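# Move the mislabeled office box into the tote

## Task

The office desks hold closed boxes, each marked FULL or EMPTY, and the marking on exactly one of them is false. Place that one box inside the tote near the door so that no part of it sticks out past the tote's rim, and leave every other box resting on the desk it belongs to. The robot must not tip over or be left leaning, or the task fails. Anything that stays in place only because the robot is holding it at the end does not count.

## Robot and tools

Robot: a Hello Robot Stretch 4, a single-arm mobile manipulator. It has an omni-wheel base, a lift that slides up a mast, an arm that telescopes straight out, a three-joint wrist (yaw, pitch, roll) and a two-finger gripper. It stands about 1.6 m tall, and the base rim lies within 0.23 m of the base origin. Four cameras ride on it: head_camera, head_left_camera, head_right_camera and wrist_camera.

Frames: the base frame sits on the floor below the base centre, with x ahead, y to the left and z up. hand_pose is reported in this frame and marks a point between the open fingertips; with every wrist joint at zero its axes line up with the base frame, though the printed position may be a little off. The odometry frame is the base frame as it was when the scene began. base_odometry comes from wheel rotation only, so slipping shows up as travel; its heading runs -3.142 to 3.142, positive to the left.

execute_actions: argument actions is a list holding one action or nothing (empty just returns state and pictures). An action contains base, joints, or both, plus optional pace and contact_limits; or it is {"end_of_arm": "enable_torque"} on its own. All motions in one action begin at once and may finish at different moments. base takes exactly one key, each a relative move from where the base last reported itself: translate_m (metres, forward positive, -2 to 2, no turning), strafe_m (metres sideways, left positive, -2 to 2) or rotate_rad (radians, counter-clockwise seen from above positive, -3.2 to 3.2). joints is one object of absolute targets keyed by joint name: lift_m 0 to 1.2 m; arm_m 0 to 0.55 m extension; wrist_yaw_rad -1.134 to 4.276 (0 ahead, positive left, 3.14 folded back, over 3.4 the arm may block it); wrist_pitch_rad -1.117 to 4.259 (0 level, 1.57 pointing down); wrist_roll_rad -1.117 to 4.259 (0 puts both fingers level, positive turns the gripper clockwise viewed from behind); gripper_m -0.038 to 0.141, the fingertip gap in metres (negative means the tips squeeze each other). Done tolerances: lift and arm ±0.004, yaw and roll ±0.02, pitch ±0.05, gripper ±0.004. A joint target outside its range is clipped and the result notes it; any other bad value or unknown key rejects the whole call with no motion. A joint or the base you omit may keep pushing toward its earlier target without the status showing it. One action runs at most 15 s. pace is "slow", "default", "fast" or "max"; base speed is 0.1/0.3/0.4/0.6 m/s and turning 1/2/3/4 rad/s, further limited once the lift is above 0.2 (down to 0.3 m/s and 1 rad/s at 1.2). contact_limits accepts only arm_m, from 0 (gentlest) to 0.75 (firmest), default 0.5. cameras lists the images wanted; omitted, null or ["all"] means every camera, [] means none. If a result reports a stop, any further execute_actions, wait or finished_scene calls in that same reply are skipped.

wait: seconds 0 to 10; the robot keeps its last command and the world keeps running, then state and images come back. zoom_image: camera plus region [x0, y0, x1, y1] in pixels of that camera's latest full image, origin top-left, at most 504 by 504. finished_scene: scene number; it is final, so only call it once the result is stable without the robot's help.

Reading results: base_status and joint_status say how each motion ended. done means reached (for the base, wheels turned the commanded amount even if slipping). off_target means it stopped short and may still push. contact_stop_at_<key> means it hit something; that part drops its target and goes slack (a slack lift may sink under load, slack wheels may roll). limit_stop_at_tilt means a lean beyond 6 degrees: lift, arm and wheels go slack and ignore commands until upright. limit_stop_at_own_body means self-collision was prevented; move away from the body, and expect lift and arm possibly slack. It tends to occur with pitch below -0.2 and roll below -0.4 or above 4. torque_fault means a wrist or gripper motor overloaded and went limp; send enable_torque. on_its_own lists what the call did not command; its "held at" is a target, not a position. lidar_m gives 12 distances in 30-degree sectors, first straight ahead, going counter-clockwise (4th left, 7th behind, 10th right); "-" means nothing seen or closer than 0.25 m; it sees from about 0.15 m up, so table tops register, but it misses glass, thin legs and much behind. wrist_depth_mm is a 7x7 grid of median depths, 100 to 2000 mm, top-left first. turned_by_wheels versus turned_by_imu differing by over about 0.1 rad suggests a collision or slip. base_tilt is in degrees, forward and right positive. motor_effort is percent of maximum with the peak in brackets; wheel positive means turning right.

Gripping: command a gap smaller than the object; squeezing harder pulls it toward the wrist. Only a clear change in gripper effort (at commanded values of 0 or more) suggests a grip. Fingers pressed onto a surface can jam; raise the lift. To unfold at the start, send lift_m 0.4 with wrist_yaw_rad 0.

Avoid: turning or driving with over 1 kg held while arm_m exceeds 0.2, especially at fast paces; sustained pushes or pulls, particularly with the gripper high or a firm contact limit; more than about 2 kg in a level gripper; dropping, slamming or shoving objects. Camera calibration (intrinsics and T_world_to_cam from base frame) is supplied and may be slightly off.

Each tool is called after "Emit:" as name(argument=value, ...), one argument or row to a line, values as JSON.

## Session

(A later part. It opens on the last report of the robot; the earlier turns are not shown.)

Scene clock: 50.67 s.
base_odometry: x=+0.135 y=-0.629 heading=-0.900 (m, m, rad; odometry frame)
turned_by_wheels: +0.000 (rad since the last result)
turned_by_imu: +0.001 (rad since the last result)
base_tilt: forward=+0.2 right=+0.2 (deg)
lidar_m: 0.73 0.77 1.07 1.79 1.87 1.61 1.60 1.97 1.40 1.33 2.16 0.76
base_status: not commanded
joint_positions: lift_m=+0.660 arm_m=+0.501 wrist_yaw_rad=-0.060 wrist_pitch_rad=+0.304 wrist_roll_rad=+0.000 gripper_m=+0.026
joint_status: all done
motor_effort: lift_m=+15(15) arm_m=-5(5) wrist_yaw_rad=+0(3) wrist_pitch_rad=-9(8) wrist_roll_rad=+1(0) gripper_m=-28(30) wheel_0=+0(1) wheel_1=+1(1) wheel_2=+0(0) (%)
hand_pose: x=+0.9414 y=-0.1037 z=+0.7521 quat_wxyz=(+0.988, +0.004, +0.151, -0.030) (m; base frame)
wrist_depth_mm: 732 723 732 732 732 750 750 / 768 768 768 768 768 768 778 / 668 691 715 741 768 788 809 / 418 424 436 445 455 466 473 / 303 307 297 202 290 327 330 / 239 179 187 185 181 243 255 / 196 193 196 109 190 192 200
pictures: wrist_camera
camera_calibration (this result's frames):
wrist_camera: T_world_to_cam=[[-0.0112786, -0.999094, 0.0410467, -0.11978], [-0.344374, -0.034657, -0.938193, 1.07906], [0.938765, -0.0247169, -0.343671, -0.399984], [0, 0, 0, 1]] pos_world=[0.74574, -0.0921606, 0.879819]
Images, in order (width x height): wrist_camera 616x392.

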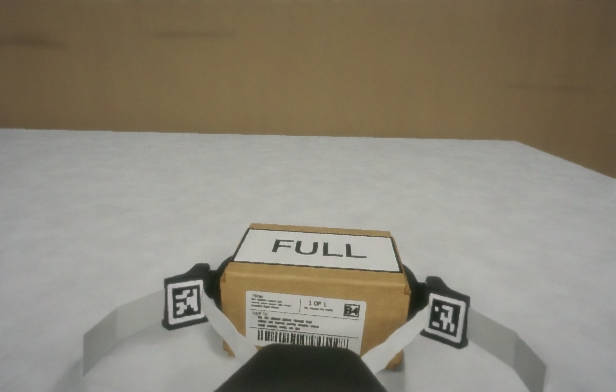

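Also loaded. Third desk.

Emit:
execute_actions(
  actions=[
    {"joints":{"gripper_m":0.141}},
  ],
  cameras=[],
)

Emit:
execute_actions(
  actions=[
    {"base":{"translate_m":-0.2},"joints":{"lift_m":0.74,"arm_m":0.3},"pace":"fast"},
  ],
  cameras=[],
)

Emit:
execute_actions(
  actions=[
    {"base":{"rotate_rad":-1.56},"joints":{"wrist_yaw_rad":0},"pace":"fast"},
  ],
  cameras=["head_camera","wrist_camera"],
)

Scene clock: 53.33 s.
base_odometry: x=+0.135 y=-0.629 heading=-0.900 (m, m, rad; odometry frame)
turned_by_wheels: +0.000 (rad since the last result)
turned_by_imu: +0.001 (rad since the last result)
base_tilt: forward=+0.2 right=+0.2 (deg)
lidar_m: 0.73 0.76 1.05 1.79 1.89 1.61 1.55 2.00 1.41 1.34 2.13 0.77
base_status: not commanded
joint_positions: lift_m=+0.660 arm_m=+0.501 wrist_yaw_rad=-0.060 wrist_pitch_rad=+0.303 wrist_roll_rad=+0.000 gripper_m=+0.141
joint_status: all done
motor_effort: lift_m=+15(15) arm_m=-5(5) wrist_yaw_rad=+0(1) wrist_pitch_rad=-7(10) wrist_roll_rad=+0(0) gripper_m=-1(30) wheel_0=+0(1) wheel_1=+1(1) wheel_2=-1(1) (%)
hand_pose: x=+0.9415 y=-0.1037 z=+0.7525 quat_wxyz=(+0.988, +0.004, +0.151, -0.030) (m; base frame)
wrist_depth_mm: 741 741 741 732 732 732 741 / 759 759 768 778 778 778 778 / 683 699 732 750 788 809 820 / 424 433 442 452 462 469 480 / 309 312 298 214 291 330 336 / 241 225 207 204 199 201 257 / 198 200 202 109 206 201 210
pictures: none
No camera images: the call's "cameras" was empty. Leave "cameras" out to get every camera's image.

Scene clock: 55.07 s.
base_odometry: x=+0.010 y=-0.472 heading=-0.900 (m, m, rad; odometry frame)
turned_by_wheels: +0.000 (rad since the last result)
turned_by_imu: +0.001 (rad since the last result)
base_tilt: forward=+0.2 right=+0.2 (deg)
lidar_m: 0.92 0.96 1.34 1.77 1.87 1.42 1.72 1.76 1.40 1.34 1.42 0.98
base_status: done
joint_positions: lift_m=+0.740 arm_m=+0.301 wrist_yaw_rad=-0.060 wrist_pitch_rad=+0.302 wrist_roll_rad=+0.000 gripper_m=+0.141
joint_status: all done
motor_effort: lift_m=+20(20) arm_m=-5(6) wrist_yaw_rad=+1(3) wrist_pitch_rad=-5(6) wrist_roll_rad=+0(0) gripper_m=+0(1) wheel_0=+1(6) wheel_1=+0(7) wheel_2=-1(12) (%)
hand_pose: x=+0.7415 y=-0.1039 z=+0.8322 quat_wxyz=(+0.988, +0.004, +0.150, -0.030) (m; base frame)
wrist_depth_mm: 1078 1098 1098 1118 1118 1138 1138 / 1138 1160 1138 1160 1182 1182 1182 / 1060 1098 1118 1182 1160 1205 1229 / 654 661 676 615 715 715 1308 / 473 477 484 492 496 508 512 / 1397 1397 1397 1397 931 201 1430 / 1229 1281 1255 109 1205 1255 1308
pictures: none
No camera images: the call's "cameras" was empty. Leave "cameras" out to get every camera's image.

Scene clock: 56.97 s.
base_odometry: x=+0.011 y=-0.472 heading=-2.460 (m, m, rad; odometry frame)
turned_by_wheels: -1.560 (rad since the last result)
turned_by_imu: -1.573 (rad since the last result)
base_tilt: forward=+0.2 right=+0.2 (deg)
lidar_m: 1.35 1.43 0.98 0.93 1.00 2.47 1.80 1.88 1.38 1.38 1.75 1.36
base_status: done
joint_positions: lift_m=+0.740 arm_m=+0.301 wrist_yaw_rad=+0.000 wrist_pitch_rad=+0.302 wrist_roll_rad=+0.000 gripper_m=+0.141
joint_status: all done
motor_effort: lift_m=+20(20) arm_m=-5(5) wrist_yaw_rad=+0(2) wrist_pitch_rad=-4(4) wrist_roll_rad=+0(0) gripper_m=-1(3) wheel_0=+1(7) wheel_1=+0(8) wheel_2=-2(8) (%)
hand_pose: x=+0.7472 y=-0.0874 z=+0.8322 quat_wxyz=(+0.989, +0.000, +0.150, +0.000) (m; base frame)
wrist_depth_mm: 1537 1537 1537 1499 1499 1499 1464 / 1661 1618 1576 1537 1537 1537 1464 / 1708 1078 1118 1160 1205 1281 1308 / 1756 1756 1281 1098 1708 1661 1182 / 1921 1808 1808 1756 1756 1808 1756 / 1499 1397 1366 1430 1430 201 1576 / 1255 1229 1281 109 1308 1281 1308
pictures: head_camera, wrist_camera
camera_calibration (this result's frames):
wrist_camera: T_world_to_cam=[[0.0482225, -0.997989, 0.0411403, -0.15346], [-0.339872, -0.0551251, -0.938855, 1.08331], [0.939235, 0.0312915, -0.341847, -0.186759], [0, 0, 0, 1]] pos_world=[0.550997, -0.0875895, 0.959541]
Images, in order (width x height): head_camera 420x560, wrist_camera 616x392.

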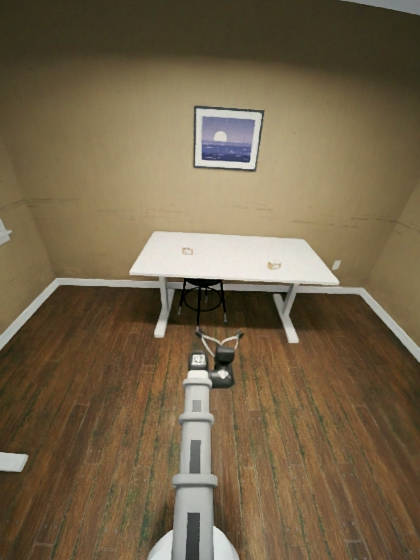

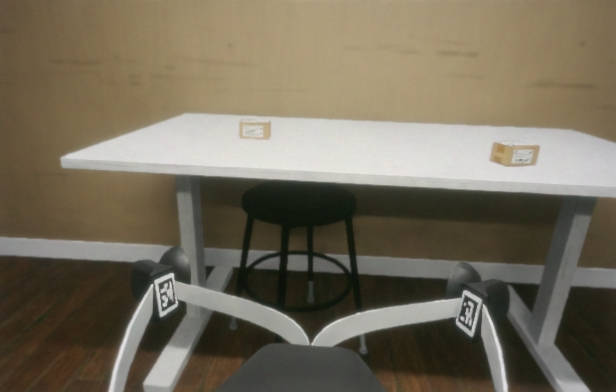

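Emit:
execute_actions(
  actions=[
    {"base":{"rotate_rad":0.115},"pace":"fast"},
  ],
  cameras=[],
)

Emit:
execute_actions(
  actions=[
    {"base":{"translate_m":0.75},"pace":"max"},
  ],
  cameras=["head_camera","wrist_camera"],
)

Scene clock: 58.03 s.
base_odometry: x=+0.010 y=-0.472 heading=-2.345 (m, m, rad; odometry frame)
turned_by_wheels: +0.115 (rad since the last result)
turned_by_imu: +0.116 (rad since the last result)
base_tilt: forward=+0.2 right=+0.2 (deg)
lidar_m: 1.32 2.16 0.96 0.90 1.03 1.84 1.80 1.96 1.42 1.69 1.85 1.35
base_status: done
joint_positions: lift_m=+0.740 arm_m=+0.301 wrist_yaw_rad=+0.000 wrist_pitch_rad=+0.302 wrist_roll_rad=+0.000 gripper_m=+0.141
joint_status: not commanded
motor_effort: lift_m=+20(20) arm_m=-5(5) wrist_yaw_rad=+1(5) wrist_pitch_rad=-5(3) wrist_roll_rad=+1(0) gripper_m=-2(1) wheel_0=+0(5) wheel_1=+0(5) wheel_2=+1(7) (%)
hand_pose: x=+0.7472 y=-0.0874 z=+0.8322 quat_wxyz=(+0.989, +0.000, +0.150, +0.000) (m; base frame)
wrist_depth_mm: 1708 1618 1576 1537 1464 1397 1366 / 1756 1708 1618 1576 1537 1464 1430 / 1863 1756 1118 1138 1205 1229 1308 / 1983 1863 1808 1255 1060 1618 891 / 1921 1921 1921 1756 1756 1708 1618 / 1499 1397 1430 1464 1499 201 1661 / 1255 1255 1255 109 1281 1255 1308
pictures: none
No camera images: the call's "cameras" was empty. Leave "cameras" out to get every camera's image.

Scene clock: 61.23 s.
base_odometry: x=-0.514 y=-1.009 heading=-2.345 (m, m, rad; odometry frame)
turned_by_wheels: +0.000 (rad since the last result)
turned_by_imu: -0.001 (rad since the last result)
base_tilt: forward=+0.2 right=+0.2 (deg)
lidar_m: 0.58 0.69 1.62 0.87 0.94 1.42 3.05 2.01 1.78 1.77 0.77 0.61
base_status: done
joint_positions: lift_m=+0.740 arm_m=+0.301 wrist_yaw_rad=+0.000 wrist_pitch_rad=+0.302 wrist_roll_rad=+0.000 gripper_m=+0.141
joint_status: not commanded
motor_effort: lift_m=+20(20) arm_m=-5(5) wrist_yaw_rad=-1(0) wrist_pitch_rad=-6(4) wrist_roll_rad=+0(0) gripper_m=+0(1) wheel_0=+0(6) wheel_1=-1(5) wheel_2=+0(11) (%)
hand_pose: x=+0.7472 y=-0.0874 z=+0.8322 quat_wxyz=(+0.989, +0.000, +0.150, +0.000) (m; base frame)
wrist_depth_mm: 891 866 842 820 768 750 741 / 946 917 878 842 809 788 759 / 1008 946 904 891 854 820 798 / 1042 661 676 691 699 715 741 / 469 473 484 424 496 508 512 / 370 343 345 382 355 202 394 / 304 304 310 109 315 306 320
pictures: head_camera, wrist_camera
camera_calibration (this result's frames):
wrist_camera: T_world_to_cam=[[0.0483957, -0.997981, 0.0411403, -0.153543], [-0.339862, -0.0551841, -0.938855, 1.08335], [0.939229, 0.0314545, -0.341847, -0.186732], [0, 0, 0, 1]] pos_world=[0.551004, -0.0875757, 0.959592]
Images, in order (width x height): head_camera 420x560, wrist_camera 616x392.

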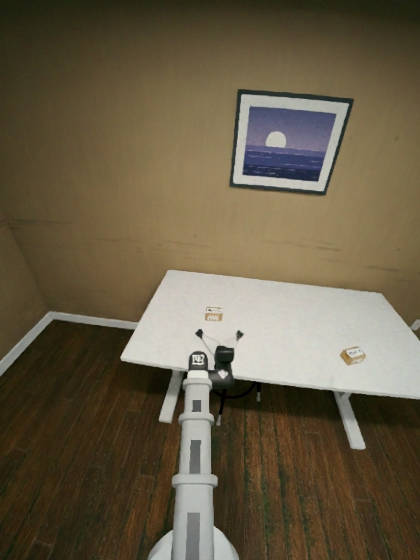

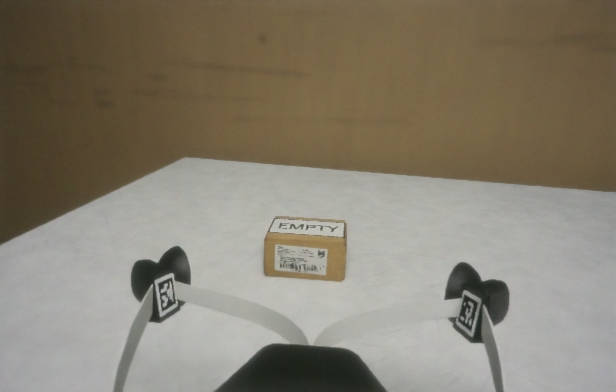

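Emit:
execute_actions(
  actions=[
    {"base":{"strafe_m":0.04},"joints":{"wrist_yaw_rad":-0.1,"lift_m":0.66,"arm_m":0.505}},
  ],
  cameras=["wrist_camera"],
)

Emit:
execute_actions(
  actions=[
    {"joints":{"gripper_m":0.025}},
  ],
  cameras=["wrist_camera"],
)

Scene clock: 63.30 s.
base_odometry: x=-0.485 y=-1.037 heading=-2.345 (m, m, rad; odometry frame)
turned_by_wheels: +0.000 (rad since the last result)
turned_by_imu: +0.001 (rad since the last result)
base_tilt: forward=+0.2 right=+0.2 (deg)
lidar_m: 0.61 0.68 1.57 0.84 0.89 1.36 3.35 2.72 1.82 1.82 0.74 0.61
base_status: done
joint_positions: lift_m=+0.660 arm_m=+0.504 wrist_yaw_rad=-0.100 wrist_pitch_rad=+0.302 wrist_roll_rad=+0.000 gripper_m=+0.141
joint_status: all done
motor_effort: lift_m=+15(19) arm_m=+5(7) wrist_yaw_rad=-2(7) wrist_pitch_rad=-5(4) wrist_roll_rad=+0(0) gripper_m=-2(0) wheel_0=-1(9) wheel_1=+0(8) wheel_2=-1(2) (%)
hand_pose: x=+0.9403 y=-0.1144 z=+0.7526 quat_wxyz=(+0.987, +0.007, +0.150, -0.049) (m; base frame)
wrist_depth_mm: 654 640 640 627 615 615 603 / 683 668 668 647 640 634 627 / 723 691 683 683 661 668 661 / 424 430 445 452 459 466 480 / 307 312 300 215 293 330 338 / 242 225 218 211 211 201 258 / 199 200 203 109 206 201 209
pictures: wrist_camera
camera_calibration (this result's frames):
wrist_camera: T_world_to_cam=[[-0.0514523, -0.997828, 0.0411419, -0.0927099], [-0.343645, -0.0209909, -0.938865, 1.08023], [0.937689, -0.0624449, -0.341818, -0.403752], [0, 0, 0, 1]] pos_world=[0.745039, -0.0950456, 0.879996]
Images, in order (width x height): wrist_camera 616x392.

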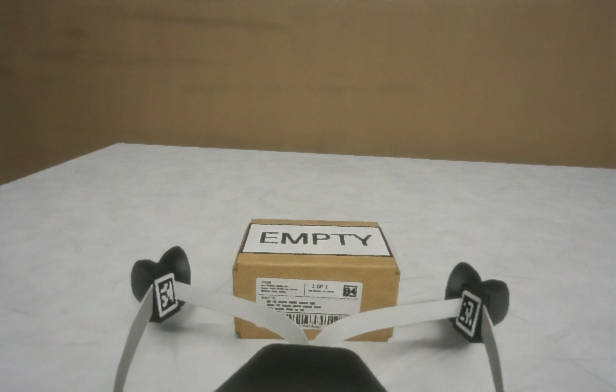

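Scene clock: 65.47 s.
base_odometry: x=-0.485 y=-1.037 heading=-2.345 (m, m, rad; odometry frame)
turned_by_wheels: +0.000 (rad since the last result)
turned_by_imu: +0.001 (rad since the last result)
base_tilt: forward=+0.2 right=+0.2 (deg)
lidar_m: 0.61 0.68 1.59 0.83 0.89 1.37 3.36 2.72 1.84 1.80 0.77 0.59
base_status: not commanded
joint_positions: lift_m=+0.660 arm_m=+0.504 wrist_yaw_rad=-0.100 wrist_pitch_rad=+0.306 wrist_roll_rad=+0.000 gripper_m=+0.026
joint_status: all done
motor_effort: lift_m=+15(15) arm_m=+5(5) wrist_yaw_rad=-1(2) wrist_pitch_rad=-14(14) wrist_roll_rad=+0(0) gripper_m=-27(30) wheel_0=+0(0) wheel_1=+0(0) wheel_2=-1(1) (%)
hand_pose: x=+0.9400 y=-0.1144 z=+0.7515 quat_wxyz=(+0.987, +0.008, +0.152, -0.049) (m; base frame)
wrist_depth_mm: 647 634 627 627 615 609 597 / 691 676 668 647 647 634 627 / 715 691 676 676 668 661 654 / 410 421 430 436 445 455 466 / 300 304 290 203 234 320 327 / 236 180 189 190 190 239 252 / 195 190 198 109 195 190 199
pictures: wrist_camera
camera_calibration (this result's frames):
wrist_camera: T_world_to_cam=[[-0.0512589, -0.997845, 0.0409503, -0.0926761], [-0.347351, -0.0206308, -0.937508, 1.08153], [0.936333, -0.0622797, -0.345546, -0.399748], [0, 0, 0, 1]] pos_world=[0.745218, -0.0950598, 0.879606]
Images, in order (width x height): wrist_camera 616x392.

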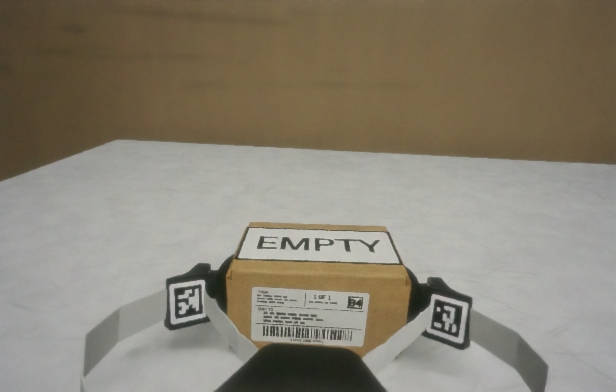

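Emit:
execute_actions(
  actions=[
    {"joints":{"lift_m":0.7,"arm_m":0.05,"gripper_m":0.01,"wrist_yaw_rad":0}},
  ],
  cameras=[],
)

Emit:
execute_actions(
  actions=[
    {"base":{"rotate_rad":-2.33}},
  ],
  cameras=["head_camera"],
)

Emit:
execute_actions(
  actions=[
    {"base":{"translate_m":1.25},"joints":{"lift_m":0.45,"arm_m":0.2,"wrist_pitch_rad":1.57},"pace":"fast"},
  ],
  cameras=["head_camera","wrist_camera"],
)

Scene clock: 68.37 s.
base_odometry: x=-0.485 y=-1.037 heading=-2.345 (m, m, rad; odometry frame)
turned_by_wheels: +0.000 (rad since the last result)
turned_by_imu: +0.001 (rad since the last result)
base_tilt: forward=+0.2 right=+0.1 (deg)
lidar_m: 0.58 0.67 1.58 0.85 0.91 1.36 3.34 2.70 1.80 1.82 0.76 0.62
base_status: not commanded
joint_positions: lift_m=+0.700 arm_m=+0.051 wrist_yaw_rad=+0.000 wrist_pitch_rad=+0.307 wrist_roll_rad=+0.000 gripper_m=+0.011
joint_status: all done
motor_effort: lift_m=+22(24) arm_m=-6(6) wrist_yaw_rad=+2(8) wrist_pitch_rad=-18(18) wrist_roll_rad=+1(0) gripper_m=-29(29) wheel_0=-1(1) wheel_1=+1(1) wheel_2=-1(1) (%)
hand_pose: x=+0.4969 y=-0.0875 z=+0.7908 quat_wxyz=(+0.988, +0.000, +0.153, +0.000) (m; base frame)
wrist_depth_mm: 1160 1118 1098 1025 1008 976 960 / 1229 1182 1138 1098 1042 1008 976 / 1281 1229 891 931 960 1008 1008 / 574 539 549 564 569 585 597 / 436 413 392 200 230 415 418 / 1430 176 187 185 185 180 340 / 1138 1205 1138 109 192 820 1205
pictures: none
No camera images: the call's "cameras" was empty. Leave "cameras" out to get every camera's image.

Scene clock: 70.80 s.
base_odometry: x=-0.485 y=-1.037 heading=+1.608 (m, m, rad; odometry frame)
turned_by_wheels: -2.330 (rad since the last result)
turned_by_imu: -2.350 (rad since the last result)
base_tilt: forward=+0.1 right=+0.2 (deg)
lidar_m: 1.81 1.81 0.97 0.66 0.60 0.64 1.70 1.44 0.83 1.06 2.49 2.57
base_status: done
joint_positions: lift_m=+0.700 arm_m=+0.051 wrist_yaw_rad=+0.000 wrist_pitch_rad=+0.306 wrist_roll_rad=+0.000 gripper_m=+0.011
joint_status: not commanded
motor_effort: lift_m=+21(22) arm_m=-5(6) wrist_yaw_rad=+0(3) wrist_pitch_rad=-16(18) wrist_roll_rad=+0(0) gripper_m=-29(33) wheel_0=-1(7) wheel_1=+0(6) wheel_2=-1(6) (%)
hand_pose: x=+0.4969 y=-0.0874 z=+0.7909 quat_wxyz=(+0.988, +0.000, +0.153, +0.000) (m; base frame)
wrist_depth_mm: 1464 1618 1921 - - - - / 1537 1708 1983 - - - - / 1618 1863 - - - - - / 1661 1863 - - - - - / 1618 1808 1756 200 230 1983 1983 / 1430 176 186 186 185 180 1537 / 1160 1182 1160 109 192 1160 1229
pictures: head_camera
Images, in order (width x height): head_camera 420x560.

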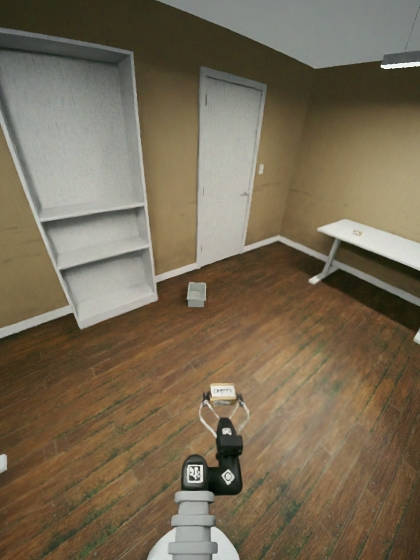

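Scene clock: 75.27 s.
base_odometry: x=-0.532 y=+0.213 heading=+1.608 (m, m, rad; odometry frame)
turned_by_wheels: +0.000 (rad since the last result)
turned_by_imu: -0.002 (rad since the last result)
base_tilt: forward=+0.1 right=+0.2 (deg)
lidar_m: 0.58 0.79 0.83 1.07 1.34 1.36 1.78 1.81 1.84 1.92 1.76 1.82
base_status: done
joint_positions: lift_m=+0.450 arm_m=+0.199 wrist_yaw_rad=+0.000 wrist_pitch_rad=+1.570 wrist_roll_rad=+0.000 gripper_m=+0.011
joint_status: all done
motor_effort: lift_m=+16(19) arm_m=+5(6) wrist_yaw_rad=-1(3) wrist_pitch_rad=+2(13) wrist_roll_rad=+1(0) gripper_m=-34(33) wheel_0=-1(7) wheel_1=+0(5) wheel_2=+1(12) (%)
hand_pose: x=+0.3702 y=-0.0874 z=+0.3398 quat_wxyz=(+0.707, +0.000, +0.707, +0.000) (m; base frame)
wrist_depth_mm: 574 525 559 554 549 544 544 / 574 574 564 554 554 549 549 / 580 574 564 564 554 549 544 / 585 580 574 564 554 554 549 / 585 580 574 200 229 559 549 / 591 176 186 186 185 180 554 / 591 591 459 109 194 559 564
pictures: head_camera, wrist_camera
camera_calibration (this result's frames):
wrist_camera: T_world_to_cam=[[0.0536142, -0.997989, -0.0338128, -0.0915321], [-0.997502, -0.0550859, 0.0442082, 0.402362], [-0.0459819, 0.0313582, -0.99845, 0.586912], [0, 0, 0, 1]] pos_world=[0.433252, -0.087588, 0.56512]
Images, in order (width x height): head_camera 420x560, wrist_camera 616x392.

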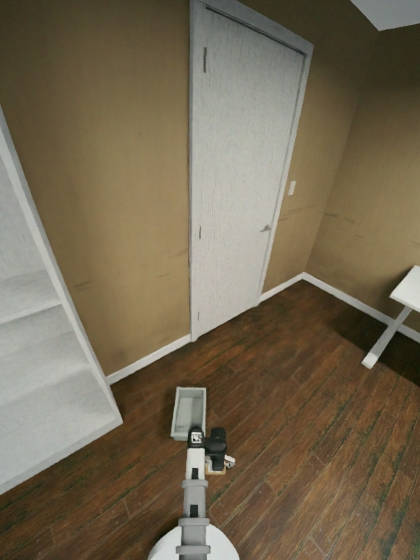

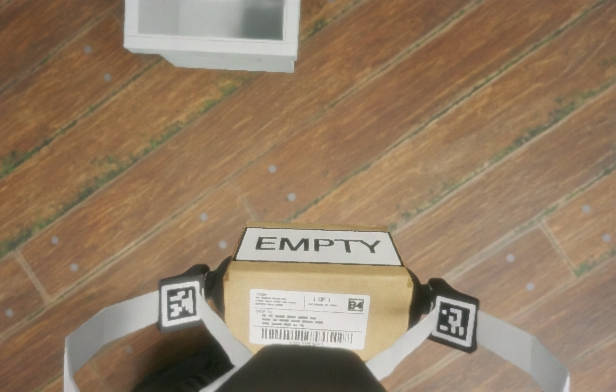

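Emit:
execute_actions(
  actions=[
    {"base":{"strafe_m":0.11},"joints":{"lift_m":0.33,"arm_m":0.465,"wrist_pitch_rad":1.8,"wrist_yaw_rad":1.57}},
  ],
  cameras=["head_camera","wrist_camera"],
)

Scene clock: 77.57 s.
base_odometry: x=-0.642 y=+0.209 heading=+1.608 (m, m, rad; odometry frame)
turned_by_wheels: +0.000 (rad since the last result)
turned_by_imu: +0.001 (rad since the last result)
base_tilt: forward=+0.2 right=+0.2 (deg)
lidar_m: 0.58 0.73 0.75 1.02 1.23 1.27 1.67 1.86 1.88 2.04 1.84 1.74
base_status: done
joint_positions: lift_m=+0.330 arm_m=+0.464 wrist_yaw_rad=+1.570 wrist_pitch_rad=+1.798 wrist_roll_rad=+0.000 gripper_m=+0.011
joint_status: all done
motor_effort: lift_m=+16(18) arm_m=+5(6) wrist_yaw_rad=+1(7) wrist_pitch_rad=+7(7) wrist_roll_rad=+0(0) gripper_m=-33(33) wheel_0=+0(7) wheel_1=-2(6) wheel_2=+0(1) (%)
hand_pose: x=+0.7223 y=-0.0651 z=+0.2273 quat_wxyz=(+0.440, -0.553, +0.554, +0.440) (m; base frame)
wrist_depth_mm: 418 413 404 402 397 392 384 / 433 427 415 413 404 404 402 / 449 439 430 424 418 329 413 / 469 459 445 442 436 379 430 / 488 477 377 199 228 377 445 / 508 175 186 186 185 179 459 / 525 525 508 109 194 484 480
pictures: head_camera, wrist_camera
camera_calibration (this result's frames):
wrist_camera: T_world_to_cam=[[0.99803, 0.0436216, -0.0450832, -0.703736], [0.0541759, -0.961661, 0.268835, -0.109984], [-0.0316277, -0.270748, -0.962131, 0.451714], [0, 0, 0, 1]] pos_world=[0.722595, 0.0472315, 0.432449]
Images, in order (width x height): head_camera 420x560, wrist_camera 616x392.

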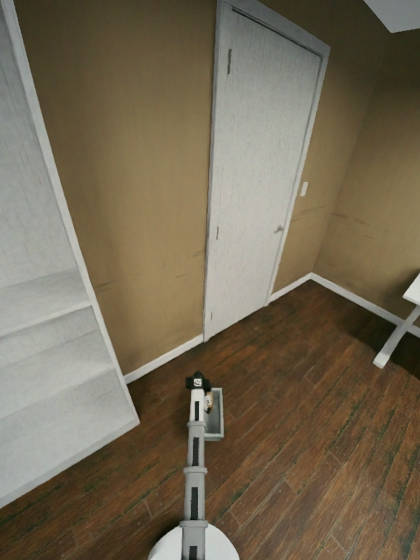

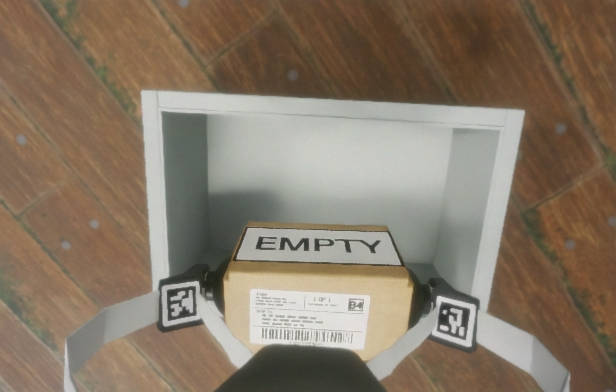

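Emit:
execute_actions(
  actions=[
    {"joints":{"lift_m":0.156,"arm_m":0.47}},
  ],
  cameras=["wrist_camera"],
)

Emit:
execute_actions(
  actions=[
    {"joints":{"gripper_m":0.115}},
  ],
  cameras=["wrist_camera"],
)

Emit:
execute_actions(
  actions=[
    {"joints":{"lift_m":0.33},"pace":"fast"},
  ],
  cameras=["wrist_camera","head_right_camera"],
)

Scene clock: 80.03 s.
base_odometry: x=-0.642 y=+0.209 heading=+1.608 (m, m, rad; odometry frame)
turned_by_wheels: +0.000 (rad since the last result)
turned_by_imu: +0.001 (rad since the last result)
base_tilt: forward=+0.2 right=+0.1 (deg)
lidar_m: 0.53 0.75 0.73 0.99 1.23 1.28 1.68 1.87 1.90 2.00 1.85 1.72
base_status: not commanded
joint_positions: lift_m=+0.156 arm_m=+0.469 wrist_yaw_rad=+1.570 wrist_pitch_rad=+1.798 wrist_roll_rad=+0.000 gripper_m=+0.011
joint_status: all done
motor_effort: lift_m=+16(15) arm_m=+5(6) wrist_yaw_rad=-2(1) wrist_pitch_rad=+6(7) wrist_roll_rad=+0(0) gripper_m=-34(31) wheel_0=+0(0) wheel_1=-2(3) wheel_2=+0(0) (%)
hand_pose: x=+0.7273 y=-0.0651 z=+0.0533 quat_wxyz=(+0.440, -0.553, +0.554, +0.440) (m; base frame)
wrist_depth_mm: 248 245 241 239 236 233 230 / 254 252 248 246 244 241 238 / 177 140 139 137 135 133 132 / 196 267 267 264 260 255 216 / 198 277 273 200 229 264 212 / 200 176 186 185 186 179 210 / 194 262 263 109 195 265 190
pictures: wrist_camera
camera_calibration (this result's frames):
wrist_camera: T_world_to_cam=[[0.99803, 0.0436215, -0.0450832, -0.716573], [0.0541758, -0.961661, 0.268835, -0.0634795], [-0.0316277, -0.270748, -0.962131, 0.284469], [0, 0, 0, 1]] pos_world=[0.727598, 0.0472315, 0.258456]
Images, in order (width x height): wrist_camera 616x392.

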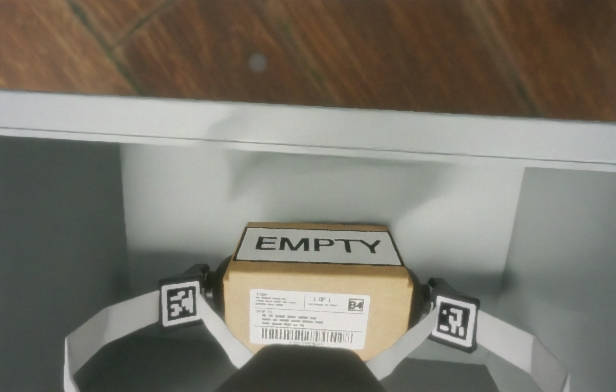

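Scene clock: 81.93 s.
base_odometry: x=-0.642 y=+0.209 heading=+1.608 (m, m, rad; odometry frame)
turned_by_wheels: +0.000 (rad since the last result)
turned_by_imu: +0.001 (rad since the last result)
base_tilt: forward=+0.2 right=+0.2 (deg)
lidar_m: 0.56 0.74 0.74 0.97 1.24 1.29 1.70 1.86 1.92 2.03 1.85 1.70
base_status: not commanded
joint_positions: lift_m=+0.156 arm_m=+0.469 wrist_yaw_rad=+1.570 wrist_pitch_rad=+1.799 wrist_roll_rad=+0.000 gripper_m=+0.115
joint_status: all done
motor_effort: lift_m=+16(16) arm_m=+5(5) wrist_yaw_rad=+2(1) wrist_pitch_rad=+4(6) wrist_roll_rad=+0(0) gripper_m=+2(35) wheel_0=+0(0) wheel_1=-2(2) wheel_2=+0(0) (%)
hand_pose: x=+0.7273 y=-0.0654 z=+0.0533 quat_wxyz=(+0.440, -0.553, +0.554, +0.440) (m; base frame)
wrist_depth_mm: 249 246 243 240 236 234 231 / 255 253 249 248 245 243 240 / 179 141 140 138 136 134 134 / 196 268 267 264 262 255 215 / 199 278 273 213 245 266 212 / 202 262 217 218 213 240 209 / 205 255 274 109 285 252 206
pictures: wrist_camera
camera_calibration (this result's frames):
wrist_camera: T_world_to_cam=[[0.99803, 0.0435847, -0.0451199, -0.716563], [0.0541763, -0.96144, 0.269627, -0.0637448], [-0.0316285, -0.27154, -0.961907, 0.284394], [0, 0, 0, 1]] pos_world=[0.7276, 0.047169, 0.258417]
Images, in order (width x height): wrist_camera 616x392.

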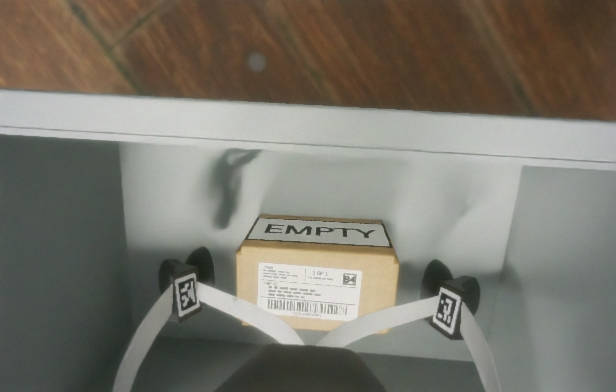

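Scene clock: 83.40 s.
base_odometry: x=-0.642 y=+0.209 heading=+1.608 (m, m, rad; odometry frame)
turned_by_wheels: +0.000 (rad since the last result)
turned_by_imu: +0.000 (rad since the last result)
base_tilt: forward=+0.1 right=+0.2 (deg)
lidar_m: 0.58 0.74 0.76 0.97 1.25 1.29 1.66 1.87 1.91 2.04 1.87 1.74
base_status: not commanded
joint_positions: lift_m=+0.330 arm_m=+0.469 wrist_yaw_rad=+1.570 wrist_pitch_rad=+1.799 wrist_roll_rad=+0.000 gripper_m=+0.115
joint_status: all done
motor_effort: lift_m=+20(22) arm_m=+5(5) wrist_yaw_rad=+2(1) wrist_pitch_rad=+5(4) wrist_roll_rad=+1(0) gripper_m=+0(0) wheel_0=+0(0) wheel_1=-2(2) wheel_2=+0(0) (%)
hand_pose: x=+0.7273 y=-0.0654 z=+0.2270 quat_wxyz=(+0.440, -0.553, +0.554, +0.440) (m; base frame)
wrist_depth_mm: 415 413 402 399 397 392 387 / 433 424 415 413 407 404 402 / 449 439 430 430 421 342 415 / 469 455 449 387 439 368 433 / 488 477 430 455 449 394 445 / 508 500 357 355 347 466 469 / 530 521 512 109 496 484 488
pictures: head_right_camera, wrist_camera
camera_calibration (this result's frames):
wrist_camera: T_world_to_cam=[[0.99803, 0.0435826, -0.045122, -0.708732], [0.0541763, -0.961427, 0.269671, -0.110582], [-0.0316285, -0.271584, -0.961895, 0.4514], [0, 0, 0, 1]] pos_world=[0.727604, 0.0471655, 0.432041]
Images, in order (width x height): head_right_camera 420x672, wrist_camera 616x392.

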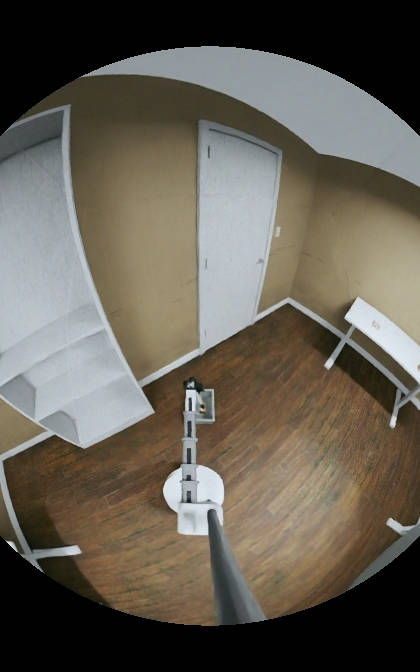

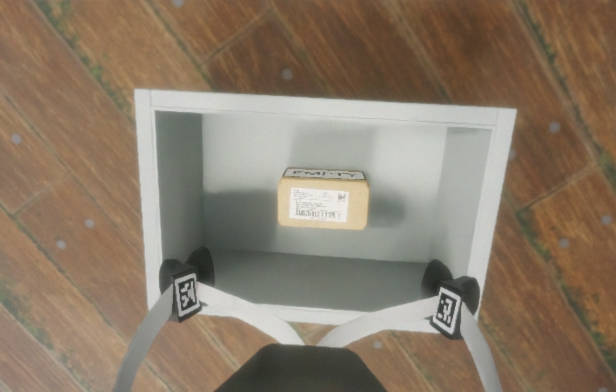

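Emit:
finished_scene(
  scene=1,
)

The scene is finished: the task was done.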